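## Task

Find the foam block whose shelf-edge label just beneath it reads lot 277 and put it on the desk; if no such label exists in this storeroom, move the block labelled 427 to the desk instead. Every other foam block must stay on its own shelf. The robot must not fall over or finish tilted, and the block must stay on the desk without the robot holding it.

## Robot and tools

Robot: a Hello Robot Stretch 3 with one arm. It has a two-wheeled base (0.33 m long, 0.34 m wide), a lift carriage on a mast, and a telescoping arm that reaches out to the robot's right side, ending in a wrist (yaw, pitch, roll) and a gripper. The base cannot slide sideways, so to shift the gripper forward or back you drive the base. Turns pivot about the wheel-axle midpoint, 0.05 m behind the front edge; with arm retracted and wrist folded the swept circle has radius 0.28 m, but an unfolded level gripper pokes beyond it. Cameras: head_camera and nav_camera on the head (aimed by head_pan_rad and head_tilt_rad), and wrist_camera on the gripper.

Frames: the base frame has its origin on the floor between the drive wheels, x forward, y left, z up. hand_pose is reported in this frame, at the point where the closed fingertips meet. Odometry frame = base frame at scene start; heading is positive to the left, -3.142 to 3.142.

Tool execute_actions takes "actions", a list run in order. Each action may have "robot" (a command), "steps" (1 to 450 control steps at 30 per second, default 1) and "until" (end early once all listed conditions hold). {"steps": n} alone just waits. An empty list only returns the current state and images. One invalid action or out-of-range number rejects the whole call.

A command may contain:
- "base": exactly one key. "translate_m": a relative distance in metres from where the base is when the command starts, positive forward, magnitude at most 1. "rotate_rad": a relative turn in radians, positive counter-clockwise seen from above (left), magnitude at most 3.2.
- "joints": absolute targets, one number per named joint; unnamed joints keep their targets. lift_m 0 to 1.1 (arm height); arm_m 0 to 0.52 (extension); wrist_yaw_rad -1.345 to 4.42 (0 along the arm, positive toward the front, 3.0 folded over the base); wrist_pitch_rad -1.57 to 0.451 (0 level, negative tips the fingers down); wrist_roll_rad -2.911 to 2.911 (0 fingers side by side, level); gripper_m -0.089 to 0.179 (larger is wider; the actual fingertip gap is about 0.007 smaller near closed and 0.025 smaller wide open, zero below 0.007); head_pan_rad -3.953 to 1.73 (0 forward, positive left, -1.57 along the arm); head_tilt_rad -1.53 to 0.419 (negative looks down).
- "contact_limits": {"arm_m": effort percent 1 to 100} at which the arm halts; lower is gentler, too low halts at once. It applies until arm_m's next command.
Instead of one command, "robot" may be a list (up to 8) run one after another, which may include {"pause_s": seconds up to 15}. {"robot": {"stop": true}} brakes everything and clears the queue. Base and joint motions in one command start together and keep going across later actions and while you think. A new command overrides at once and discards the old queue.

To wait for everything to finish, use "steps": 450 with "until": {"robot": {"status": "ended"}}. Other conditions compare fields, e.g. {"robot": {"lift_m": [">", 0.3], "base_status": ["!=", "moving"]}}; numbers use =, !=, <, <=, >, >= against printed values. {"any": {"status": "ended"}} fires when the first motion or the queue ends. Don't wait for an exact "=" on a reading.

Tool zoom_image: "camera" (head_camera, nav_camera or wrist_camera) and "region" [x0, y0, x1, y1] in that camera's pixels, top-left origin, at most 504 x 504. Use it to read lot labels on shelf edges. Tool finished_scene: "scene" is the current scene's number; it is final, so wait until all motion has ended first.

Result lines: base_status shows progress, e.g. moving (translate_m +0.12 of +0.30). joint_goals and joint_status per joint; statuses are moving, done, off_target (rested away from goal, may still push), contact_stop (pushed firmly and went slack), time_out, stopped, not_commanded, torque_fault (wrist servo off for about 10 s, joint limp). measured_speeds, motor_effort in percent (bracket = peak; readings carry fixed bias and noise), refusals count, queue (idle, running, done, dropped, stopped) and queue_left. Lines starting refused:, dropped: or replaced: explain problems; on_its_own reports goals the robot changed itself, slack or off joints, unusual rest effort (likely touching or carrying something) and base lean. base_tilt gives lean in degrees (forward, right). lidar_m: 12 distances for 30-degree sectors starting straight ahead and going counter-clockwise (4th left, 7th behind, 10th right), at 0.17 m height, so it sees table legs, not tops. wrist_depth_mm and head_depth_mm: 7x7 grids of depths in mm.

Speed: the base is fast (0.30 m/s, 1.9 rad/s) only when stowed (lift_m under 0.30, arm_m under 0.03, wrist_yaw_rad over 2.54); otherwise 0.10 m/s and 0.63 rad/s.

Gripper: to grasp, command gripper_m smaller than the block's width; to let go, open at least 0.02 beyond where the fingertips met it. Readings and "done" do not prove a grasp; check the cameras. Squeezing too hard can trigger a force reduction and let it slip.

Cautions: fold or unfold the wrist only with lift_m 0.32 to 0.95, wrist_pitch_rad -0.4 and roll near 0, else the gripper can strike the mast, base or head; once folded the lift may go down to 0.25. With wrist_yaw_rad below -0.4, keep pitch at -0.5 or lower. Pushing against something rigid with the gripper higher than roughly 0.45 m can tip the robot, especially a second push after a contact_stop. Don't drive while holding or pressing on something fixed; reverse snags tip most easily. If it leans, undo the last move in small steps, pull the gripper free, and lower lift_m near 0.2 if still tilted. Avoid dropping, slamming or hard shoving of blocks, knock nothing off the shelves, and release the chosen block resting stably on the desk. Loose objects may occasionally be nudged by outside disturbances. Head camera and calibration numbers are approximate.

Each tool is called as name(argument=value, ...) on one line, values as JSON.

## Session

execute_actions(actions=[])

Scene clock: 0.00 s.
robot.base_odometry: x=+0.000 y=+0.000 heading=+0.000 (m, m, rad; robot's odometry frame)
robot.turned_by_wheels: +0.000 (rad since the last result)
robot.turned_by_imu: +0.000 (rad since the last result)
robot.base_tilt: forward=+0.7 right=-0.3 (deg)
robot.lidar_m: 0.93 1.98 2.01 1.20 0.76 0.69 0.70 0.85 1.67 2.31 1.29 1.14
robot.head_depth_mm: 1468 1479 1496 1513 1514 1505 1024 / 1521 1537 1546 1559 1562 1504 1031 / 1578 1595 1606 1623 1626 1505 1031 / 1634 1663 1655 1680 1672 1482 1028 / 1699 1713 1739 1728 1761 1486 1025 / 1756 1773 1804 1808 1822 1480 1028 / 1836 1848 1856 1882 1898 1910 1067
robot.base_status: not_commanded
robot.joint_positions: lift_m=+0.580 arm_m=+0.001 wrist_yaw_rad=+2.920 wrist_pitch_rad=-0.316 wrist_roll_rad=-0.010 gripper_m=+0.037 head_pan_rad=-0.009 head_tilt_rad=+0.010
robot.joint_goals: lift_m=+0.580 arm_m=+0.001 wrist_yaw_rad=+2.920 wrist_pitch_rad=-0.316 wrist_roll_rad=-0.010 gripper_m=+0.037 head_pan_rad=-0.009 head_tilt_rad=+0.010
robot.joint_status: lift_m=not_commanded arm_m=not_commanded wrist_yaw_rad=not_commanded wrist_pitch_rad=not_commanded wrist_roll_rad=not_commanded gripper_m=not_commanded head_pan_rad=not_commanded head_tilt_rad=not_commanded
robot.measured_speeds: translate_m=+0.000 rotate_rad=+0.000 lift_m=+0.000 arm_m=+0.000 wrist_yaw_rad=+0.000 wrist_pitch_rad=+0.000 wrist_roll_rad=+0.000 head_pan_rad=+0.000 head_tilt_rad=+0.000
robot: refusals=0 queue=idle queue_left=0
robot.motor_effort: left_wheel=+0 right_wheel=+0 lift_m=+19 arm_m=-1 wrist_yaw_rad=-1 wrist_pitch_rad=+5 wrist_roll_rad=+0 gripper_m=+0 head_pan_rad=+0 head_tilt_rad=+2 (%)
robot.hand_pose: x=+0.0307 y=+0.0842 z=+0.6164 quat_wxyz=(+0.188, +0.703, +0.034, +0.685) (m; robot's base frame)
robot.wrist_depth_mm: - - - - - - - / 703 - - - - - - / 714 - - - - - - / 731 - - - - - - / 778 - - - - - - / 749 955 - - - - - / 784 853 831 838 811 854 851
pictures: head_camera (sideways: a quarter turn clockwise sets it upright), nav_camera (sideways: a quarter turn counterclockwise sets it upright), wrist_camera
Images, in order (width x height): head_camera 896x504, nav_camera 672x504, wrist_camera 644x364.

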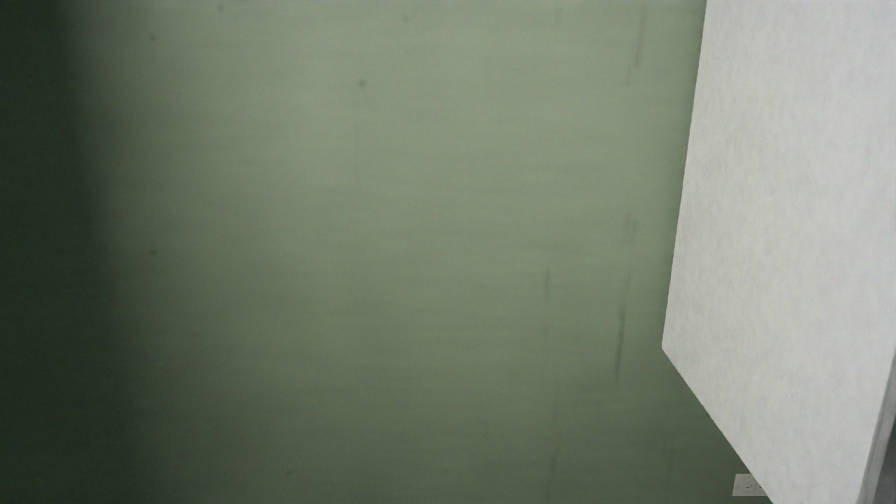

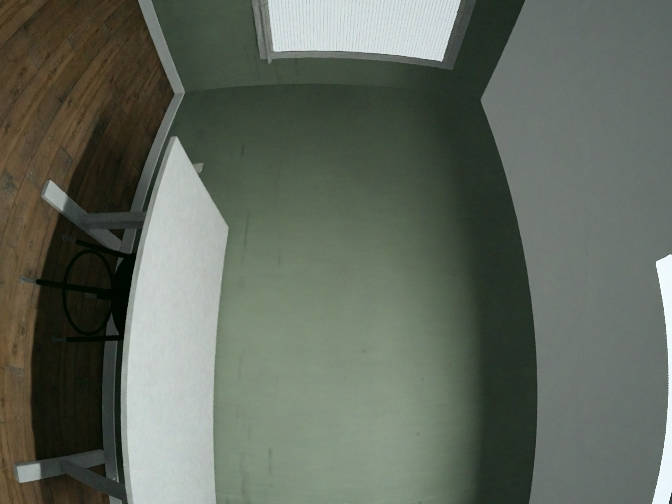

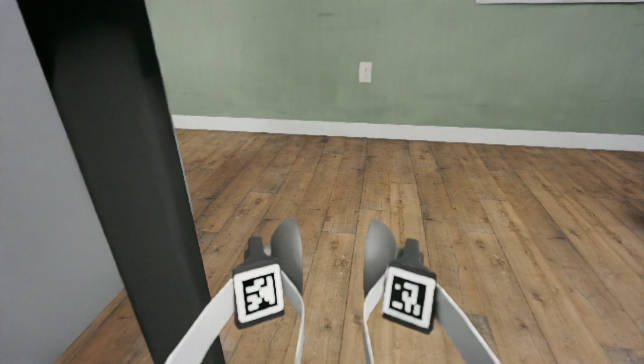

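execute_actions(actions=[{"robot":{"joints":{"head_pan_rad":-1.6,"head_tilt_rad":-0.35}},"steps":450,"until":{"robot":{"status":"ended"}}}])

execute_actions(actions=[{"robot":{"joints":{"head_pan_rad":-3.0,"head_tilt_rad":-0.35}},"steps":450,"until":{"robot":{"status":"ended"}}}])

Scene clock: 3.80 s.
robot.base_odometry: x=+0.000 y=+0.000 heading=+0.000 (m, m, rad; robot's odometry frame)
robot.turned_by_wheels: +0.000 (rad since the last result)
robot.turned_by_imu: +0.000 (rad since the last result)
robot.base_tilt: forward=+0.8 right=-0.2 (deg)
robot.lidar_m: 0.93 1.98 2.00 1.20 0.76 0.69 0.69 0.85 1.68 2.30 1.29 1.14
robot.head_depth_mm: 2278 2461 2640 2790 2429 1836 1491 / 2364 2524 2378 2518 2426 1849 1480 / 2457 2673 2800 3000 2391 1834 1479 / 2542 2690 2873 3061 2401 1831 1477 / 2484 2595 2750 2894 2410 1823 1474 / 2733 2876 3090 3272 2360 1811 1469 / 2474 2598 2691 2774 2375 1813 1468
robot.base_status: not_commanded
robot.joint_positions: lift_m=+0.580 arm_m=+0.001 wrist_yaw_rad=+2.920 wrist_pitch_rad=-0.316 wrist_roll_rad=-0.010 gripper_m=+0.037 head_pan_rad=-1.593 head_tilt_rad=-0.345
robot.joint_goals: lift_m=+0.580 arm_m=+0.001 wrist_yaw_rad=+2.920 wrist_pitch_rad=-0.316 wrist_roll_rad=-0.010 gripper_m=+0.037 head_pan_rad=-1.600 head_tilt_rad=-0.350
robot.joint_status: lift_m=not_commanded arm_m=not_commanded wrist_yaw_rad=not_commanded wrist_pitch_rad=not_commanded wrist_roll_rad=not_commanded gripper_m=not_commanded head_pan_rad=done head_tilt_rad=done
robot.measured_speeds: translate_m=+0.000 rotate_rad=+0.000 lift_m=+0.000 arm_m=+0.000 wrist_yaw_rad=+0.000 wrist_pitch_rad=+0.000 wrist_roll_rad=+0.000 head_pan_rad=+0.000 head_tilt_rad=+0.000
robot: refusals=0 queue=done queue_left=0
robot.motor_effort: left_wheel=+0(0) right_wheel=+0(0) lift_m=+20(19) arm_m=+0(1) wrist_yaw_rad=+0(0) wrist_pitch_rad=+5(5) wrist_roll_rad=+0(0) gripper_m=-1(1) head_pan_rad=-4(38) head_tilt_rad=-3(26) (%)
robot.hand_pose: x=+0.0307 y=+0.0842 z=+0.6164 quat_wxyz=(+0.188, +0.703, +0.034, +0.685) (m; robot's base frame)
robot.wrist_depth_mm: - - - - - - - / 678 - - - - - - / 708 - - - - - - / 730 - - - - - - / 762 - - - - - - / 777 926 - - - - - / 780 843 835 838 823 858 837
pictures: head_camera (sideways: a quarter turn clockwise sets it upright), nav_camera (sideways: a quarter turn counterclockwise sets it upright), wrist_camera
camera_calibration (this result's frames):
head_camera: T_world_to_cam=[[0.0000749995, 0.352828, -0.935688, 1.23951], [0.998781, -0.046212, -0.0173455, 0.0247701], [-0.04936, -0.934546, -0.352402, 0.420796], [0, 0, 0, 1]] pos_world=[-0.0040624, -0.0429352, 1.30851]
nav_camera: T_world_to_cam=[[0.00303659, -0.329975, 0.943985, -1.18652], [-0.999909, 0.0113979, 0.00720068, 0.0466537], [-0.0131355, -0.943921, -0.32991, 0.386285], [0, 0, 0, 1]] pos_world=[0.0553265, -0.0274312, 1.24716]
wrist_camera: T_world_to_cam=[[0.978518, -0.206159, 0.000388503, -0.00960491], [-0.0950813, -0.452967, -0.886442, 0.621705], [0.182924, 0.867363, -0.462839, 0.371526], [0, 0, 0, 1]] pos_world=[0.000550132, -0.0426161, 0.723066]
Images, in order (width x height): head_camera 896x504, nav_camera 672x504, wrist_camera 644x364.

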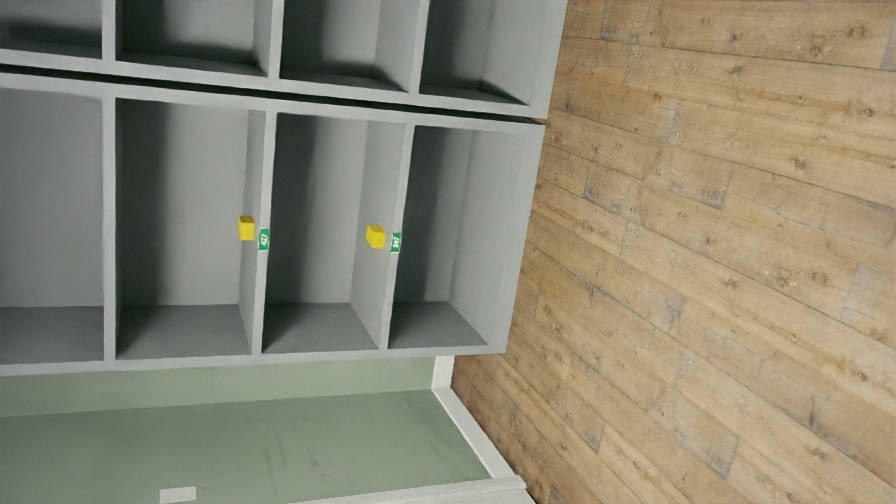

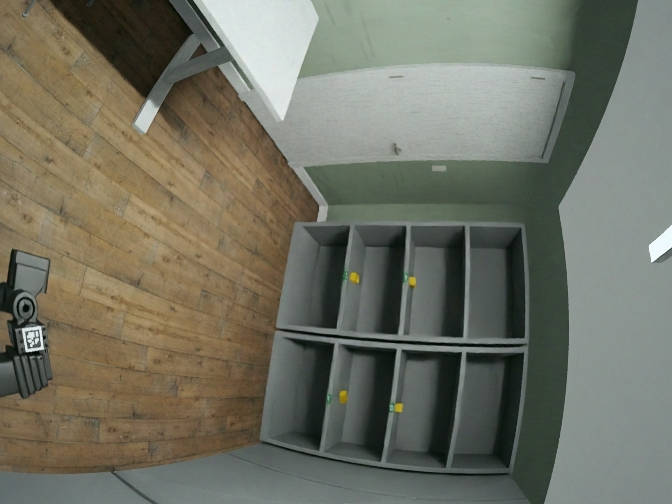

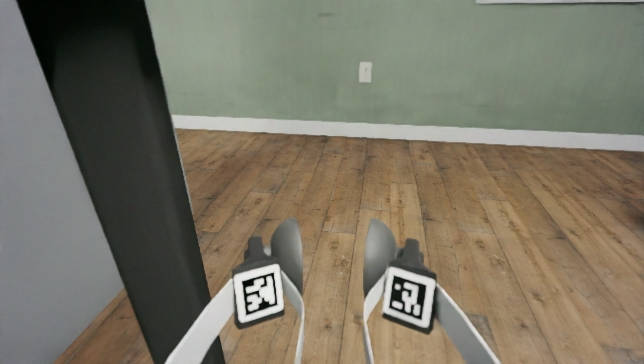

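Scene clock: 5.07 s.
robot.base_odometry: x=+0.000 y=+0.000 heading=+0.000 (m, m, rad; robot's odometry frame)
robot.turned_by_wheels: +0.000 (rad since the last result)
robot.turned_by_imu: +0.000 (rad since the last result)
robot.base_tilt: forward=+0.7 right=-0.3 (deg)
robot.lidar_m: 0.93 1.98 2.01 1.20 0.76 0.69 0.70 0.85 1.67 2.31 1.29 1.14
robot.head_depth_mm: 580 609 648 687 734 792 856 / 603 639 681 728 778 840 909 / 634 673 718 765 827 893 982 / 668 708 757 817 881 957 1048 / 697 748 801 864 940 1036 1136 / 738 793 858 927 1014 1116 1254 / 781 841 912 993 1097 1223 1370
robot.base_status: not_commanded
robot.joint_positions: lift_m=+0.580 arm_m=+0.001 wrist_yaw_rad=+2.920 wrist_pitch_rad=-0.316 wrist_roll_rad=-0.010 gripper_m=+0.037 head_pan_rad=-2.993 head_tilt_rad=-0.345
robot.joint_goals: lift_m=+0.580 arm_m=+0.001 wrist_yaw_rad=+2.920 wrist_pitch_rad=-0.316 wrist_roll_rad=-0.010 gripper_m=+0.037 head_pan_rad=-3.000 head_tilt_rad=-0.350
robot.joint_status: lift_m=not_commanded arm_m=not_commanded wrist_yaw_rad=not_commanded wrist_pitch_rad=not_commanded wrist_roll_rad=not_commanded gripper_m=not_commanded head_pan_rad=done head_tilt_rad=done
robot.measured_speeds: translate_m=+0.000 rotate_rad=+0.000 lift_m=+0.000 arm_m=+0.000 wrist_yaw_rad=+0.000 wrist_pitch_rad=+0.000 wrist_roll_rad=+0.000 head_pan_rad=+0.000 head_tilt_rad=+0.000
robot: refusals=0 queue=done queue_left=0
robot.motor_effort: left_wheel=+1(1) right_wheel=+0(0) lift_m=+20(19) arm_m=-1(0) wrist_yaw_rad=+0(0) wrist_pitch_rad=+5(5) wrist_roll_rad=+0(0) gripper_m=+0(0) head_pan_rad=-4(37) head_tilt_rad=-2(2) (%)
robot.hand_pose: x=+0.0307 y=+0.0842 z=+0.6164 quat_wxyz=(+0.188, +0.703, +0.034, +0.685) (m; robot's base frame)
robot.wrist_depth_mm: - - - - - - - / 696 - - - - - - / 721 - - - - - - / 750 - - - - - - / 751 - - - - - - / 759 951 - - - - - / 779 846 832 838 823 850 844
pictures: head_camera (sideways: a quarter turn clockwise sets it upright), nav_camera (sideways: a quarter turn counterclockwise sets it upright), wrist_camera
camera_calibration (this result's frames):
head_camera: T_world_to_cam=[[0.347875, 0.059921, -0.935624, 1.2373], [0.124225, -0.992102, -0.0173499, 0.0301107], [-0.929274, -0.110192, -0.352572, 0.426384], [0, 0, 0, 1]] pos_world=[-0.0379389, 0.00271674, 1.3085]
nav_camera: T_world_to_cam=[[-0.324827, -0.0591032, 0.943925, -1.18444], [-0.158722, 0.987297, 0.00719876, 0.041525], [-0.93236, -0.147484, -0.330082, 0.392116], [0, 0, 0, 1]] pos_world=[-0.0125552, -0.0531712, 1.24716]
wrist_camera: T_world_to_cam=[[0.978519, -0.206159, 0.00038849, -0.00960487], [-0.0950812, -0.452967, -0.886442, 0.621705], [0.182924, 0.867363, -0.462839, 0.371526], [0, 0, 0, 1]] pos_world=[0.000550108, -0.0426161, 0.723066]
Images, in order (width x height): head_camera 896x504, nav_camera 672x504, wrist_camera 644x364.

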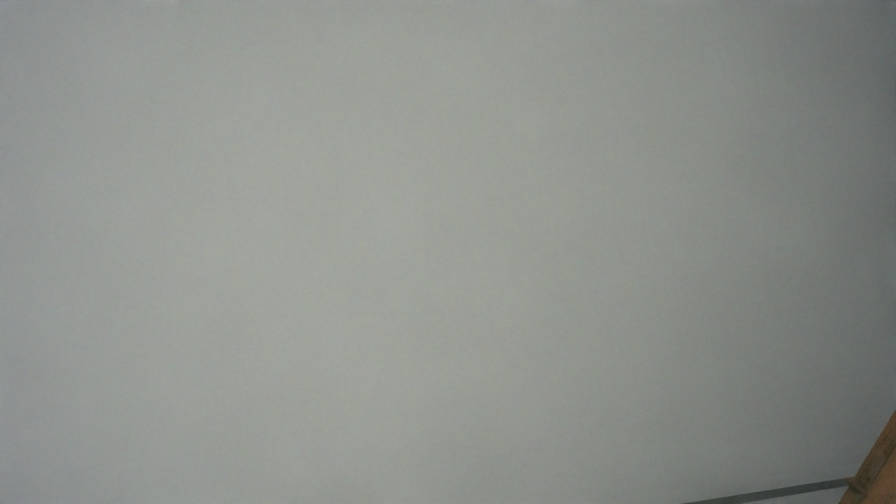

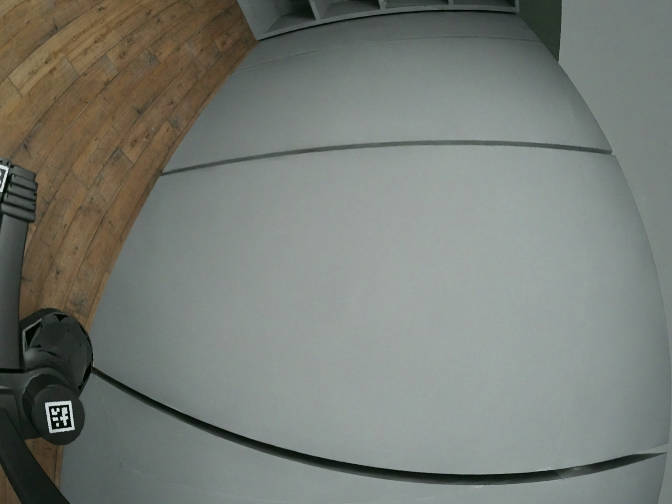

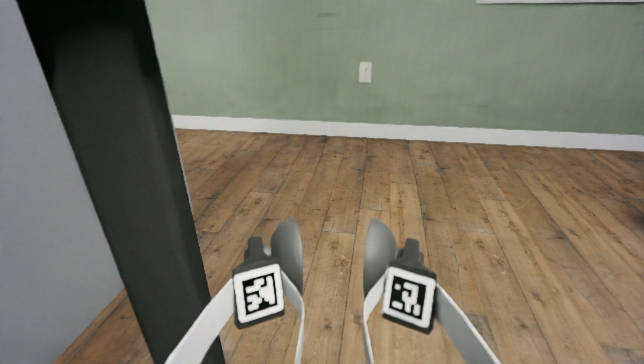

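execute_actions(actions=[{"robot":{"joints":{"head_pan_rad":-1.9,"head_tilt_rad":-0.25,"lift_m":0.26,"wrist_yaw_rad":3.0,"wrist_pitch_rad":-0.4}},"steps":450,"until":{"robot":{"head_pan_rad_status":["!=","moving"]}}}])

Scene clock: 8.47 s.
robot.base_odometry: x=+0.000 y=+0.000 heading=+0.000 (m, m, rad; robot's odometry frame)
robot.turned_by_wheels: +0.000 (rad since the last result)
robot.turned_by_imu: +0.000 (rad since the last result)
robot.base_tilt: forward=+0.8 right=-0.1 (deg)
robot.lidar_m: 0.93 1.97 2.00 1.20 0.76 0.69 0.69 0.85 1.67 2.30 1.30 1.14
robot.head_depth_mm: 2151 2209 2258 2339 2343 2045 1607 / 2465 2596 2728 2815 2594 2030 1606 / 2447 2564 2650 2845 2641 2042 1601 / 2501 2566 2692 2865 2622 2022 1609 / 2140 2210 2433 2520 2592 2034 1598 / 2440 2590 2696 2825 2615 2029 1599 / 2465 2569 2702 2801 2559 2014 1600
robot.base_status: not_commanded
robot.joint_positions: lift_m=+0.485 arm_m=+0.001 wrist_yaw_rad=+2.997 wrist_pitch_rad=-0.412 wrist_roll_rad=-0.010 gripper_m=+0.037 head_pan_rad=-1.907 head_tilt_rad=-0.260
robot.joint_goals: lift_m=+0.260 arm_m=+0.001 wrist_yaw_rad=+3.000 wrist_pitch_rad=-0.400 wrist_roll_rad=-0.010 gripper_m=+0.037 head_pan_rad=-1.900 head_tilt_rad=-0.250
robot.joint_status: lift_m=moving arm_m=not_commanded wrist_yaw_rad=moving wrist_pitch_rad=moving wrist_roll_rad=not_commanded gripper_m=not_commanded head_pan_rad=done head_tilt_rad=done
robot.measured_speeds: translate_m=+0.000 rotate_rad=+0.000 lift_m=-0.110 arm_m=+0.000 wrist_yaw_rad=+0.000 wrist_pitch_rad=+0.000 wrist_roll_rad=+0.000 head_pan_rad=+0.000 head_tilt_rad=+0.000
robot: refusals=0 queue=running queue_left=0
robot.motor_effort: left_wheel=+1(0) right_wheel=+0(0) lift_m=+15(20) arm_m=+0(1) wrist_yaw_rad=+2(7) wrist_pitch_rad=+4(6) wrist_roll_rad=+0(0) gripper_m=+0(1) head_pan_rad=+3(39) head_tilt_rad=+4(13) (%)
robot.hand_pose: x=+0.0113 y=+0.0767 z=+0.4993 quat_wxyz=(+0.194, +0.697, +0.095, +0.683) (m; robot's base frame)
robot.wrist_depth_mm: 661 - - - - - - / 672 - - - - - - / 702 831 - - - - - / 707 924 - - - - - / 733 916 986 945 996 954 936 / 739 790 - 801 818 769 760 / 662 667 - 672 652 661 668
pictures: head_camera (sideways: a quarter turn clockwise sets it upright), nav_camera (sideways: a quarter turn counterclockwise sets it upright), wrist_camera
camera_calibration (this result's frames):
head_camera: T_world_to_cam=[[0.0826052, 0.259471, -0.962212, 1.27364], [0.935063, -0.354154, -0.0152272, 0.0224028], [-0.344723, -0.898471, -0.271877, 0.317798], [0, 0, 0, 1]] pos_world=[-0.0166052, -0.0370066, 1.31225]
nav_camera: T_world_to_cam=[[-0.0723732, -0.238115, 0.968537, -1.21813], [-0.947145, 0.320703, 0.00807008, 0.0451992], [-0.312534, -0.916761, -0.24874, 0.282469], [0, 0, 0, 1]] pos_world=[0.0429312, -0.0455943, 1.2497]
wrist_camera: T_world_to_cam=[[0.991495, -0.130143, -0.000996562, 0.00268223], [-0.0718772, -0.541183, -0.837827, 0.494881], [0.108498, 0.830773, -0.545934, 0.372527], [0, 0, 0, 1]] pos_world=[-0.00750706, -0.0413152, 0.618003]
Images, in order (width x height): head_camera 896x504, nav_camera 672x504, wrist_camera 644x364.

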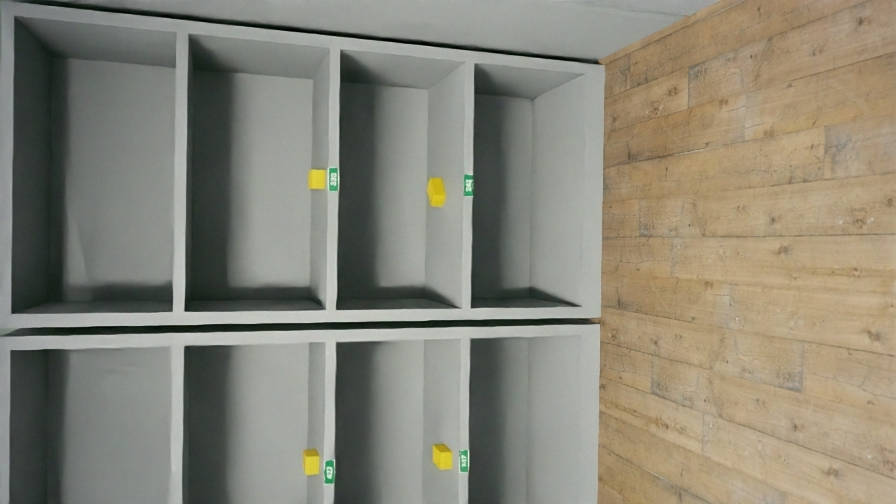

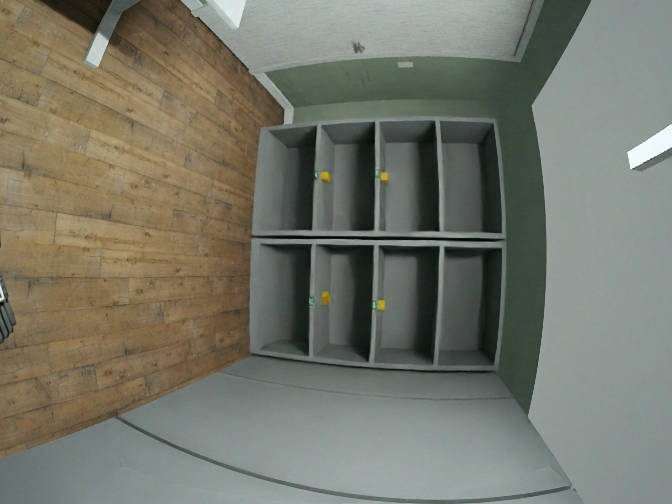

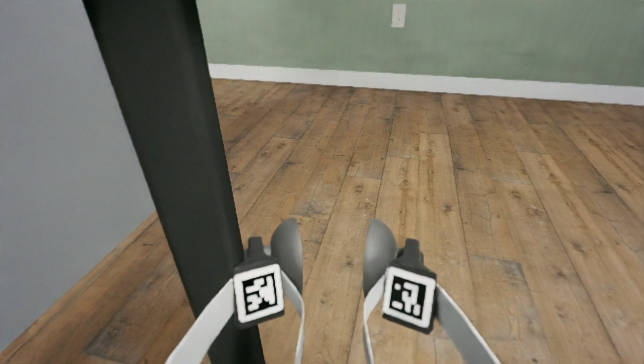

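zoom_image(camera="head_camera", region=[290, 140, 490, 230])

zoom_image(camera="head_camera", region=[290, 420, 490, 504])

Region (290, 140, 490, 230) of head_camera's 896x504 image, scaled by 2.520, with more detail than that image has; it fills the top 227 rows of this view, and the rest is white.

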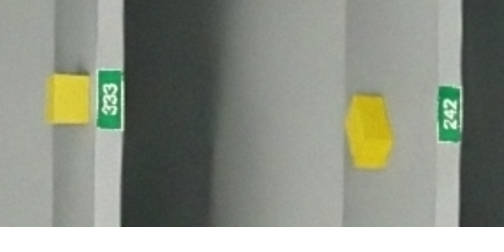

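Region (290, 420, 490, 504) of head_camera's 896x504 image, scaled by 2.520, with more detail than that image has; it fills the top 212 rows of this view, and the rest is white.

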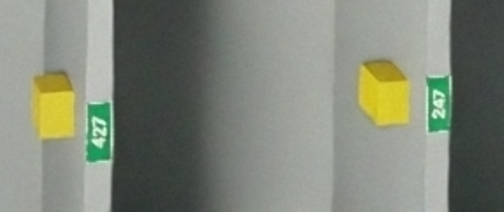

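execute_actions(actions=[{"robot":[{"base":{"rotate_rad":1.25},"joints":{"head_pan_rad":0.7,"head_tilt_rad":-0.5}},{"base":{"translate_m":0.9}}],"steps":450,"until":{"robot":{"status":"ended"}}}])

Scene clock: 19.47 s.
robot.base_odometry: x=+0.284 y=+0.854 heading=+1.250 (m, m, rad; robot's odometry frame)
robot.turned_by_wheels: +1.250 (rad since the last result)
robot.turned_by_imu: +1.230 (rad since the last result)
robot.base_tilt: forward=+0.9 right=-0.2 (deg)
robot.lidar_m: 1.11 1.16 1.62 0.67 0.70 0.97 2.87 1.87 1.12 1.20 1.55 1.15
robot.head_depth_mm: 1013 1084 1175 1268 1386 1489 1333 / 1082 1168 1261 1378 1505 1586 1335 / 1158 1261 1369 1509 1659 1594 1329 / 1248 1360 1503 1664 1833 1570 1329 / 1349 1489 1646 1836 1944 1556 1325 / 1475 1630 1831 2084 1939 1573 1314 / 1635 1812 2078 2312 1930 1569 1326
robot.base_status: done (translate_m +0.9000 of +0.9000)
robot.joint_positions: lift_m=+0.260 arm_m=+0.001 wrist_yaw_rad=+2.998 wrist_pitch_rad=-0.413 wrist_roll_rad=-0.010 gripper_m=+0.037 head_pan_rad=+0.693 head_tilt_rad=-0.494
robot.joint_goals: lift_m=+0.260 arm_m=+0.001 wrist_yaw_rad=+3.000 wrist_pitch_rad=-0.400 wrist_roll_rad=-0.010 gripper_m=+0.037 head_pan_rad=+0.700 head_tilt_rad=-0.500
robot.joint_status: lift_m=done arm_m=not_commanded wrist_yaw_rad=done wrist_pitch_rad=done wrist_roll_rad=not_commanded gripper_m=not_commanded head_pan_rad=done head_tilt_rad=done
robot.measured_speeds: translate_m=+0.000 rotate_rad=+0.000 lift_m=+0.000 arm_m=+0.000 wrist_yaw_rad=+0.000 wrist_pitch_rad=+0.000 wrist_roll_rad=+0.000 head_pan_rad=+0.000 head_tilt_rad=+0.000
robot: refusals=0 queue=done queue_left=0
robot.motor_effort: left_wheel=-2(9) right_wheel=+2(6) lift_m=+15(13) arm_m=-2(1) wrist_yaw_rad=+4(3) wrist_pitch_rad=+4(4) wrist_roll_rad=+0(0) gripper_m=+0(1) head_pan_rad=+3(39) head_tilt_rad=-3(21) (%)
robot.hand_pose: x=+0.0110 y=+0.0765 z=+0.2740 quat_wxyz=(+0.194, +0.697, +0.096, +0.683) (m; robot's base frame)
robot.wrist_depth_mm: 624 - 652 675 - - - / 683 - 711 728 - - - / 725 740 770 807 978 960 965 / 759 752 751 736 755 718 729 / 609 589 627 591 616 592 586 / 497 518 - 512 508 493 490 / 445 - - - 412 424 422
pictures: head_camera (sideways: a quarter turn clockwise sets it upright), nav_camera (sideways: a quarter turn counterclockwise sets it upright), wrist_camera
camera_calibration (this result's frames):
head_camera: T_world_to_cam=[[-0.370415, -0.317539, -0.872904, 1.15985], [-0.622055, 0.782699, -0.0207576, 0.0390957], [0.689812, 0.535305, -0.48745, 0.592023], [0, 0, 0, 1]] pos_world=[0.0455616, 0.0207858, 1.30183]
nav_camera: T_world_to_cam=[[0.352261, 0.305857, 0.884513, -1.11105], [0.647627, -0.761937, 0.00555111, 0.0387525], [0.675642, 0.570879, -0.466482, 0.559808], [0, 0, 0, 1]] pos_world=[-0.0119473, 0.0497663, 1.24366]
wrist_camera: T_world_to_cam=[[0.99161, -0.129264, -0.00101704, 0.00259553], [-0.0715663, -0.542413, -0.837058, 0.305905], [0.10765, 0.830108, -0.547112, 0.25007], [0, 0, 0, 1]] pos_world=[-0.00760129, -0.0413228, 0.39288]
Images, in order (width x height): head_camera 896x504, nav_camera 672x504, wrist_camera 644x364.

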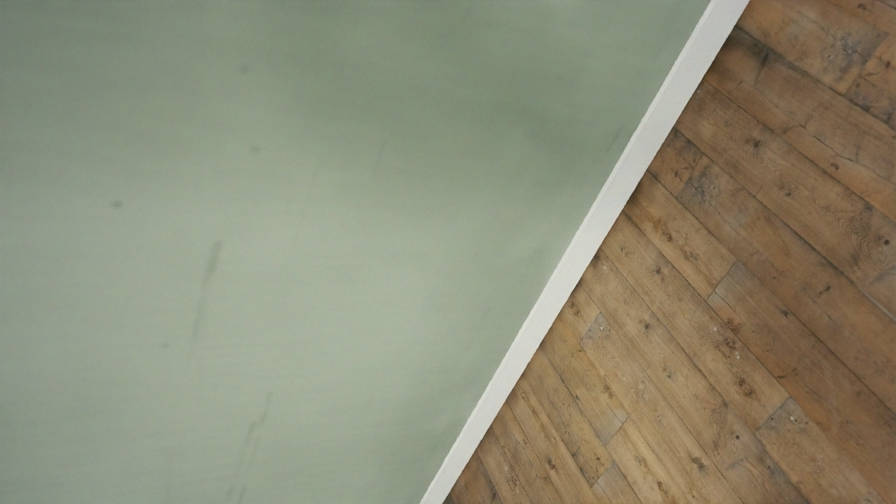

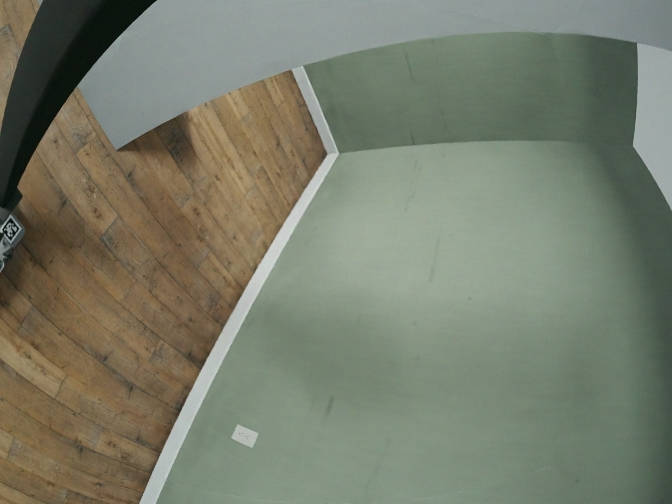

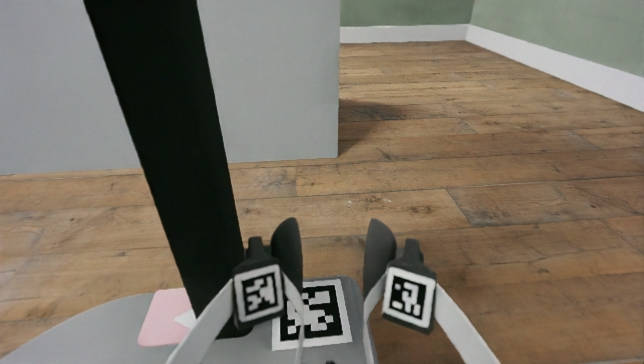

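execute_actions(actions=[{"robot":[{"base":{"rotate_rad":0.76},"joints":{"head_pan_rad":1.5,"head_tilt_rad":-0.3}},{"base":{"translate_m":0.8}},{"base":{"rotate_rad":0.8}},{"base":{"translate_m":1.0}}],"steps":450,"until":{"robot":{"status":"ended"}}}])

Scene clock: 36.53 s.
robot.base_odometry: x=-1.001 y=+1.904 heading=+2.810 (m, m, rad; robot's odometry frame)
robot.turned_by_wheels: +1.560 (rad since the last result)
robot.turned_by_imu: +1.536 (rad since the last result)
robot.base_tilt: forward=+0.7 right=-0.3 (deg)
robot.lidar_m: 0.60 0.62 0.84 2.28 0.64 0.68 2.17 0.77 0.56 0.54 0.56 0.62
robot.head_depth_mm: 1430 1457 1469 1483 1514 1524 1445 / 1928 1944 1987 2016 2014 1860 1535 / 2893 2980 2987 3067 2539 1892 1533 / 3864 3969 - 3774 2552 1903 1526 / 3789 3995 - 3777 2548 1895 1531 / 3723 3947 - 3312 2540 1914 1523 / 2817 2112 2290 2352 2383 1817 1519
robot.base_status: done (translate_m +1.0000 of +1.0000)
robot.joint_positions: lift_m=+0.260 arm_m=+0.001 wrist_yaw_rad=+2.998 wrist_pitch_rad=-0.413 wrist_roll_rad=-0.010 gripper_m=+0.037 head_pan_rad=+1.493 head_tilt_rad=-0.309
robot.joint_goals: lift_m=+0.260 arm_m=+0.001 wrist_yaw_rad=+3.000 wrist_pitch_rad=-0.400 wrist_roll_rad=-0.010 gripper_m=+0.037 head_pan_rad=+1.500 head_tilt_rad=-0.300
robot.joint_status: lift_m=done arm_m=not_commanded wrist_yaw_rad=done wrist_pitch_rad=done wrist_roll_rad=not_commanded gripper_m=not_commanded head_pan_rad=done head_tilt_rad=done
robot.measured_speeds: translate_m=+0.000 rotate_rad=+0.000 lift_m=+0.000 arm_m=+0.000 wrist_yaw_rad=+0.000 wrist_pitch_rad=+0.000 wrist_roll_rad=+0.000 head_pan_rad=+0.000 head_tilt_rad=+0.000
robot: refusals=0 queue=done queue_left=0
robot.motor_effort: left_wheel=-2(8) right_wheel=+2(8) lift_m=+14(15) arm_m=-2(1) wrist_yaw_rad=+3(3) wrist_pitch_rad=+4(4) wrist_roll_rad=+0(0) gripper_m=+0(1) head_pan_rad=+3(38) head_tilt_rad=+3(16) (%)
robot.hand_pose: x=+0.0110 y=+0.0765 z=+0.2740 quat_wxyz=(+0.194, +0.697, +0.096, +0.683) (m; robot's base frame)
robot.wrist_depth_mm: - - - - - 914 640 / - - - - - 943 658 / 742 842 983 977 973 867 647 / 591 727 754 738 735 735 661 / 605 608 615 588 613 580 590 / 501 512 - 525 511 489 487 / 438 - - - 412 423 419
pictures: head_camera (sideways: a quarter turn clockwise sets it upright), nav_camera (sideways: a quarter turn counterclockwise sets it upright), wrist_camera
camera_calibration (this result's frames):
head_camera: T_world_to_cam=[[-0.0170899, -0.318252, -0.947852, 1.25549], [-0.994605, 0.102418, -0.0164552, 0.0357715], [0.102314, 0.942457, -0.318286, 0.375471], [0, 0, 0, 1]] pos_world=[0.0186188, 0.0420338, 1.31012]
nav_camera: T_world_to_cam=[[0.0126872, 0.295323, 0.955313, -1.20137], [0.997699, -0.0673773, 0.00757872, 0.0339758], [0.0666046, 0.953019, -0.295498, 0.341013], [0, 0, 0, 1]] pos_world=[-0.0413686, 0.0320905, 1.2482]
wrist_camera: T_world_to_cam=[[0.991622, -0.129172, -0.00101855, 0.0026084], [-0.0715284, -0.542507, -0.837001, 0.305862], [0.107564, 0.830061, -0.547201, 0.250105], [0, 0, 0, 1]] pos_world=[-0.00761114, -0.0413336, 0.392867]
Images, in order (width x height): head_camera 896x504, nav_camera 672x504, wrist_camera 644x364.

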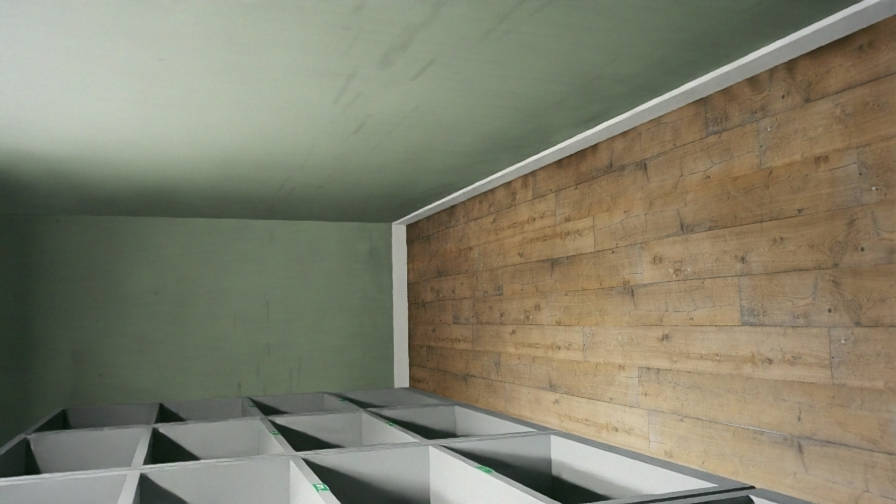

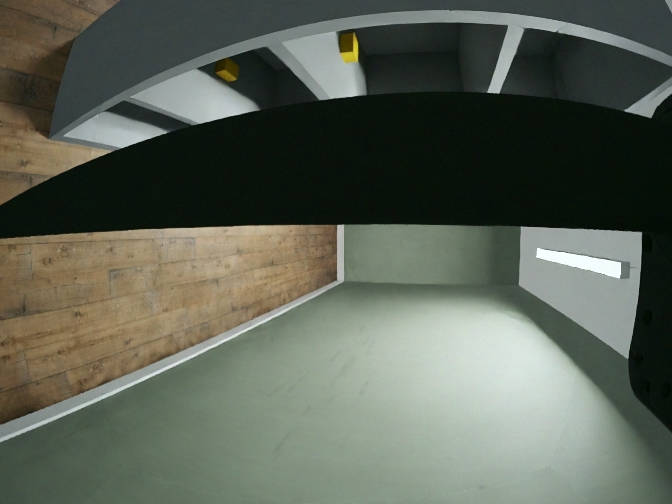

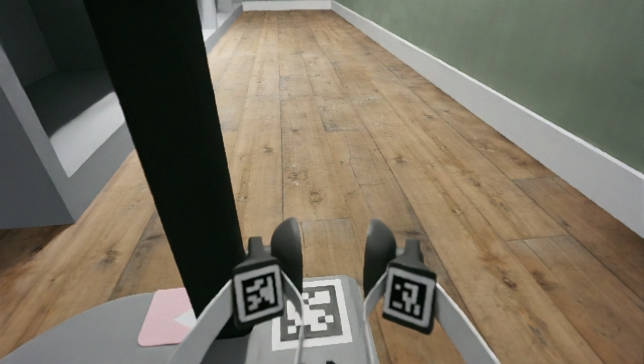

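execute_actions(actions=[{"robot":[{"base":{"translate_m":0.17},"joints":{"head_pan_rad":-2.3,"head_tilt_rad":-0.45}},{"base":{"rotate_rad":-1.59}},{"base":{"translate_m":-0.5}}],"steps":450,"until":{"robot":{"status":"ended"}}}])

Scene clock: 47.53 s.
robot.base_odometry: x=-1.334 y=+1.490 heading=+1.220 (m, m, rad; robot's odometry frame)
robot.turned_by_wheels: -1.590 (rad since the last result)
robot.turned_by_imu: -1.561 (rad since the last result)
robot.base_tilt: forward=+0.7 right=-0.1 (deg)
robot.lidar_m: 1.03 0.61 0.44 0.43 0.44 0.60 1.65 1.05 1.08 0.58 1.48 1.07
robot.head_depth_mm: 881 976 1111 1568 1902 1669 1372 / 925 984 1037 1156 1278 1522 1380 / 1005 1085 1075 1261 1270 1480 1371 / 1113 1196 991 1409 1209 1466 1316 / 1108 1197 984 1411 1213 1025 1285 / 1027 1108 903 763 1165 968 1256 / 963 1027 974 717 1211 965 1197
robot.base_status: done (translate_m -0.5000 of -0.5000)
robot.joint_positions: lift_m=+0.260 arm_m=+0.001 wrist_yaw_rad=+2.998 wrist_pitch_rad=-0.413 wrist_roll_rad=-0.010 gripper_m=+0.037 head_pan_rad=-2.293 head_tilt_rad=-0.445
robot.joint_goals: lift_m=+0.260 arm_m=+0.001 wrist_yaw_rad=+3.000 wrist_pitch_rad=-0.400 wrist_roll_rad=-0.010 gripper_m=+0.037 head_pan_rad=-2.300 head_tilt_rad=-0.450
robot.joint_status: lift_m=done arm_m=not_commanded wrist_yaw_rad=done wrist_pitch_rad=done wrist_roll_rad=not_commanded gripper_m=not_commanded head_pan_rad=done head_tilt_rad=done
robot.measured_speeds: translate_m=+0.000 rotate_rad=+0.000 lift_m=+0.000 arm_m=+0.000 wrist_yaw_rad=+0.000 wrist_pitch_rad=+0.000 wrist_roll_rad=+0.000 head_pan_rad=+0.000 head_tilt_rad=+0.000
robot: refusals=0 queue=done queue_left=0
robot.motor_effort: left_wheel=+3(10) right_wheel=-2(6) lift_m=+16(16) arm_m=-1(0) wrist_yaw_rad=+3(3) wrist_pitch_rad=+4(4) wrist_roll_rad=+0(0) gripper_m=-1(0) head_pan_rad=-2(37) head_tilt_rad=-2(17) (%)
robot.hand_pose: x=+0.0110 y=+0.0765 z=+0.2740 quat_wxyz=(+0.194, +0.697, +0.096, +0.683) (m; robot's base frame)
robot.wrist_depth_mm: 402 - 421 431 443 459 472 / 431 - 460 471 488 505 525 / 465 479 503 523 545 556 571 / 500 525 549 567 577 603 628 / 540 555 579 590 609 591 584 / 501 517 - 527 504 496 480 / 444 - - - 407 420 414
pictures: head_camera (sideways: a quarter turn clockwise sets it upright), nav_camera (sideways: a quarter turn counterclockwise sets it upright), wrist_camera
camera_calibration (this result's frames):
head_camera: T_world_to_cam=[[0.28801, 0.338308, -0.895878, 1.1858], [0.734974, -0.67781, -0.0196772, 0.0294125], [-0.613892, -0.65278, -0.443863, 0.543261], [0, 0, 0, 1]] pos_world=[-0.0296373, -0.0266005, 1.30405]
nav_camera: T_world_to_cam=[[-0.271521, -0.323548, 0.906418, -1.13582], [-0.757496, 0.652811, 0.00611188, 0.0465934], [-0.593697, -0.684948, -0.422338, 0.510109], [0, 0, 0, 1]] pos_world=[0.0297462, -0.0485103, 1.24468]
wrist_camera: T_world_to_cam=[[0.991625, -0.129145, -0.0010189, 0.00261039], [-0.0715165, -0.54253, -0.836987, 0.305844], [0.107539, 0.83005, -0.547223, 0.250126], [0, 0, 0, 1]] pos_world=[-0.00761406, -0.0413506, 0.392864]
Images, in order (width x height): head_camera 896x504, nav_camera 672x504, wrist_camera 644x364.

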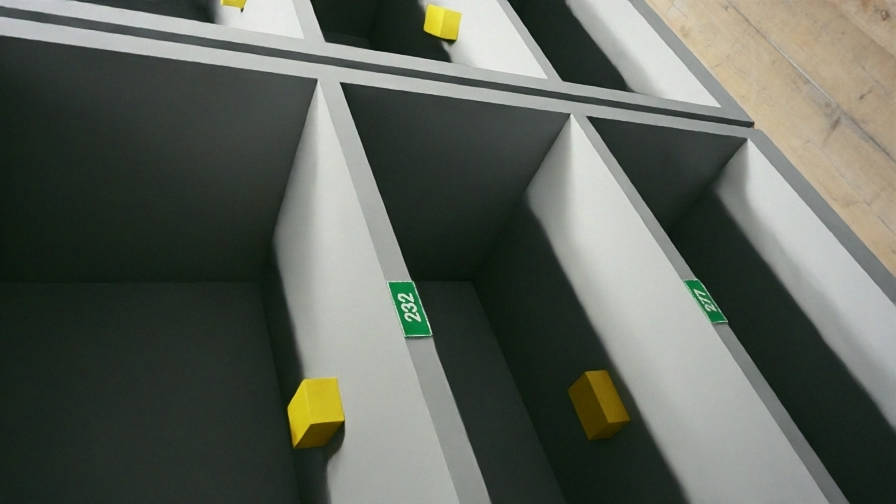

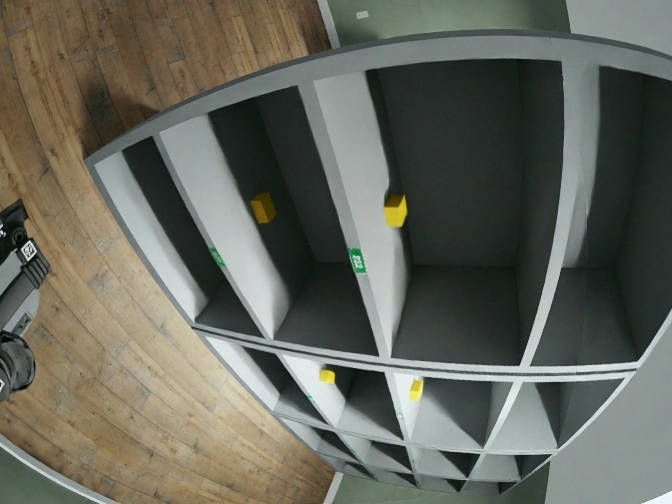

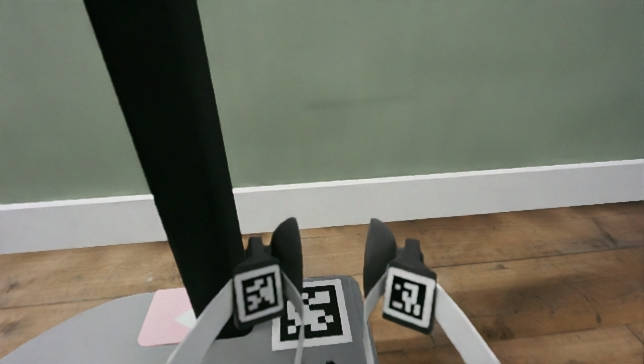

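zoom_image(camera="head_camera", region=[550, 260, 750, 460])

Region (550, 260, 750, 460) of head_camera's 896x504 image, scaled by 2.520, with more detail than that image has.

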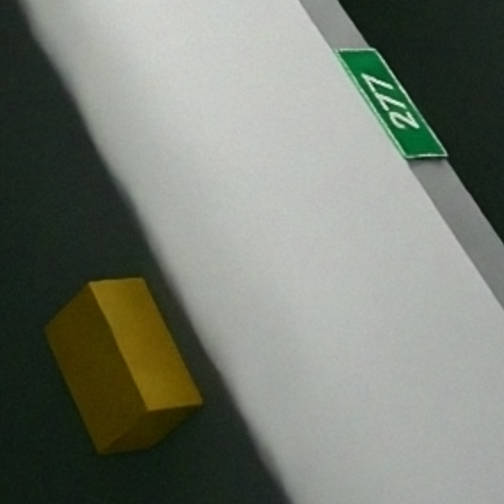

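execute_actions(actions=[{"robot":{"base":{"translate_m":-0.42},"joints":{"head_pan_rad":-1.6,"head_tilt_rad":-0.75,"lift_m":0.295}},"steps":200,"until":{"robot":{"translate_m":["<",-0.3]}}},{"robot":{"joints":{"lift_m":0.56}},"steps":200,"until":{"robot":{"lift_m":[">",0.33]}}},{"robot":{"joints":{"wrist_yaw_rad":0.0}},"steps":200,"until":{"robot":{"wrist_yaw_rad":["<",1.5]}}},{"robot":{"joints":{"wrist_pitch_rad":-0.3,"gripper_m":0.17,"wrist_roll_rad":0}},"steps":300,"until":{"robot":{"status":"ended"}}}])

Scene clock: 76.13 s.
robot.base_odometry: x=-1.479 y=+1.096 heading=+1.220 (m, m, rad; robot's odometry frame)
robot.turned_by_wheels: +0.000 (rad since the last result)
robot.turned_by_imu: +0.000 (rad since the last result)
robot.base_tilt: forward=+0.9 right=-0.1 (deg)
robot.lidar_m: 1.45 0.61 0.44 0.43 0.44 0.60 1.63 1.49 0.74 1.04 0.71 1.51
robot.head_depth_mm: 886 663 1201 1079 1169 1290 1186 / 885 661 1194 1074 1369 1294 1204 / 882 656 1190 1068 1363 1295 1212 / 872 654 1191 1058 1369 1295 - / 874 650 1187 1063 1364 1291 1180 / 867 646 1185 1061 1358 1275 1176 / 862 647 1180 1054 1266 1268 1178
robot.base_status: done (translate_m -0.4200 of -0.4200)
robot.joint_positions: lift_m=+0.560 arm_m=+0.001 wrist_yaw_rad=+0.003 wrist_pitch_rad=-0.319 wrist_roll_rad=-0.004 gripper_m=+0.170 head_pan_rad=-1.607 head_tilt_rad=-0.740
robot.joint_goals: lift_m=+0.560 arm_m=+0.001 wrist_yaw_rad=+0.000 wrist_pitch_rad=-0.300 wrist_roll_rad=+0.000 gripper_m=+0.170 head_pan_rad=-1.600 head_tilt_rad=-0.750
robot.joint_status: lift_m=done arm_m=not_commanded wrist_yaw_rad=done wrist_pitch_rad=done wrist_roll_rad=done gripper_m=done head_pan_rad=done head_tilt_rad=done
robot.measured_speeds: translate_m=+0.000 rotate_rad=+0.000 lift_m=+0.000 arm_m=+0.000 wrist_yaw_rad=+0.000 wrist_pitch_rad=+0.000 wrist_roll_rad=+0.000 head_pan_rad=+0.000 head_tilt_rad=+0.000
robot: refusals=0 queue=done queue_left=0
robot.motor_effort: left_wheel=+3(7) right_wheel=-2(7) lift_m=+23(26) arm_m=-2(1) wrist_yaw_rad=-4(6) wrist_pitch_rad=+6(7) wrist_roll_rad=+1(1) gripper_m=+1(83) head_pan_rad=+4(36) head_tilt_rad=-4(23) (%)
robot.hand_pose: x=-0.0207 y=-0.3819 z=+0.5952 quat_wxyz=(+0.700, +0.114, -0.696, -0.111) (m; robot's base frame)
robot.wrist_depth_mm: 487 696 738 721 720 714 545 / 487 709 765 758 768 758 546 / 473 551 552 547 535 528 492 / 398 402 396 396 393 383 380 / 485 715 - 995 958 911 537 / 495 839 876 851 883 822 490 / 769 711 725 717 722 708 -
pictures: head_camera (sideways: a quarter turn clockwise sets it upright), nav_camera (sideways: a quarter turn counterclockwise sets it upright), wrist_camera
camera_calibration (this result's frames):
head_camera: T_world_to_cam=[[0.0170609, 0.685484, -0.727888, 0.968437], [0.998338, -0.0517626, -0.0253471, 0.0351789], [-0.0550524, -0.726246, -0.685227, 0.853863], [0, 0, 0, 1]] pos_world=[-0.00463566, -0.0419131, 1.2909]
nav_camera: T_world_to_cam=[[-0.013806, -0.667631, 0.744365, -0.926096], [-0.999719, 0.0235498, 0.00258002, 0.0526707], [-0.0192522, -0.74412, -0.667769, 0.825917], [0, 0, 0, 1]] pos_world=[0.0557709, -0.00494928, 1.24074]
wrist_camera: T_world_to_cam=[[-0.999861, -0.0159304, -0.00501178, -0.0204697], [-0.00298719, 0.465867, -0.88485, 0.738813], [0.0164308, -0.884711, -0.46585, 0.104579], [0, 0, 0, 1]] pos_world=[-0.0199782, -0.251993, 0.702354]
Images, in order (width x height): head_camera 896x504, nav_camera 672x504, wrist_camera 644x364.

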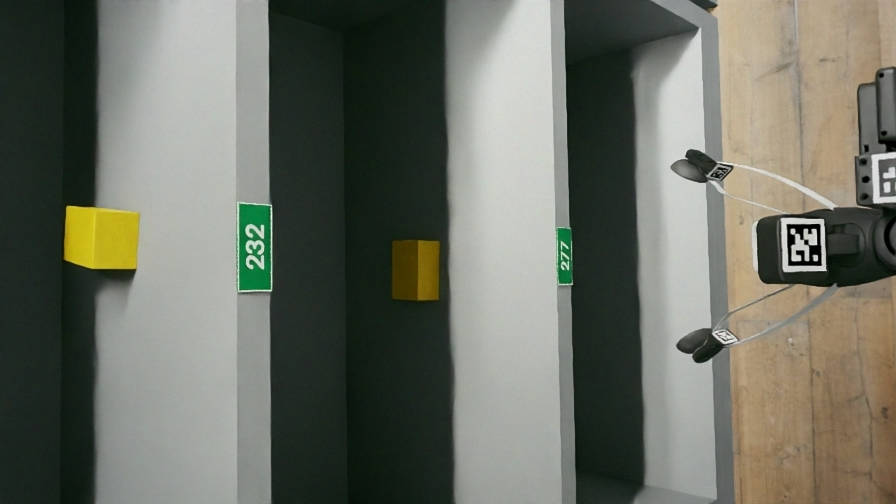

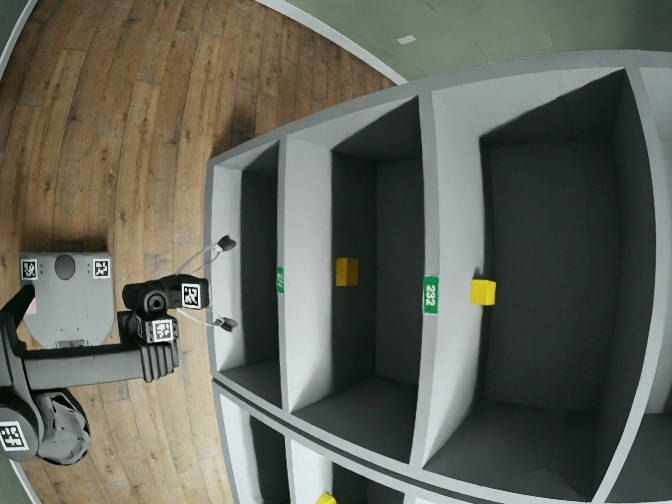

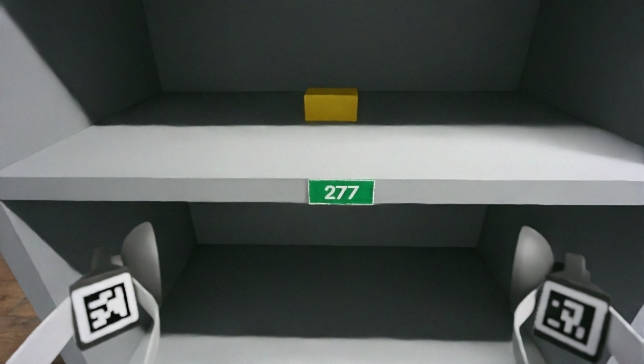

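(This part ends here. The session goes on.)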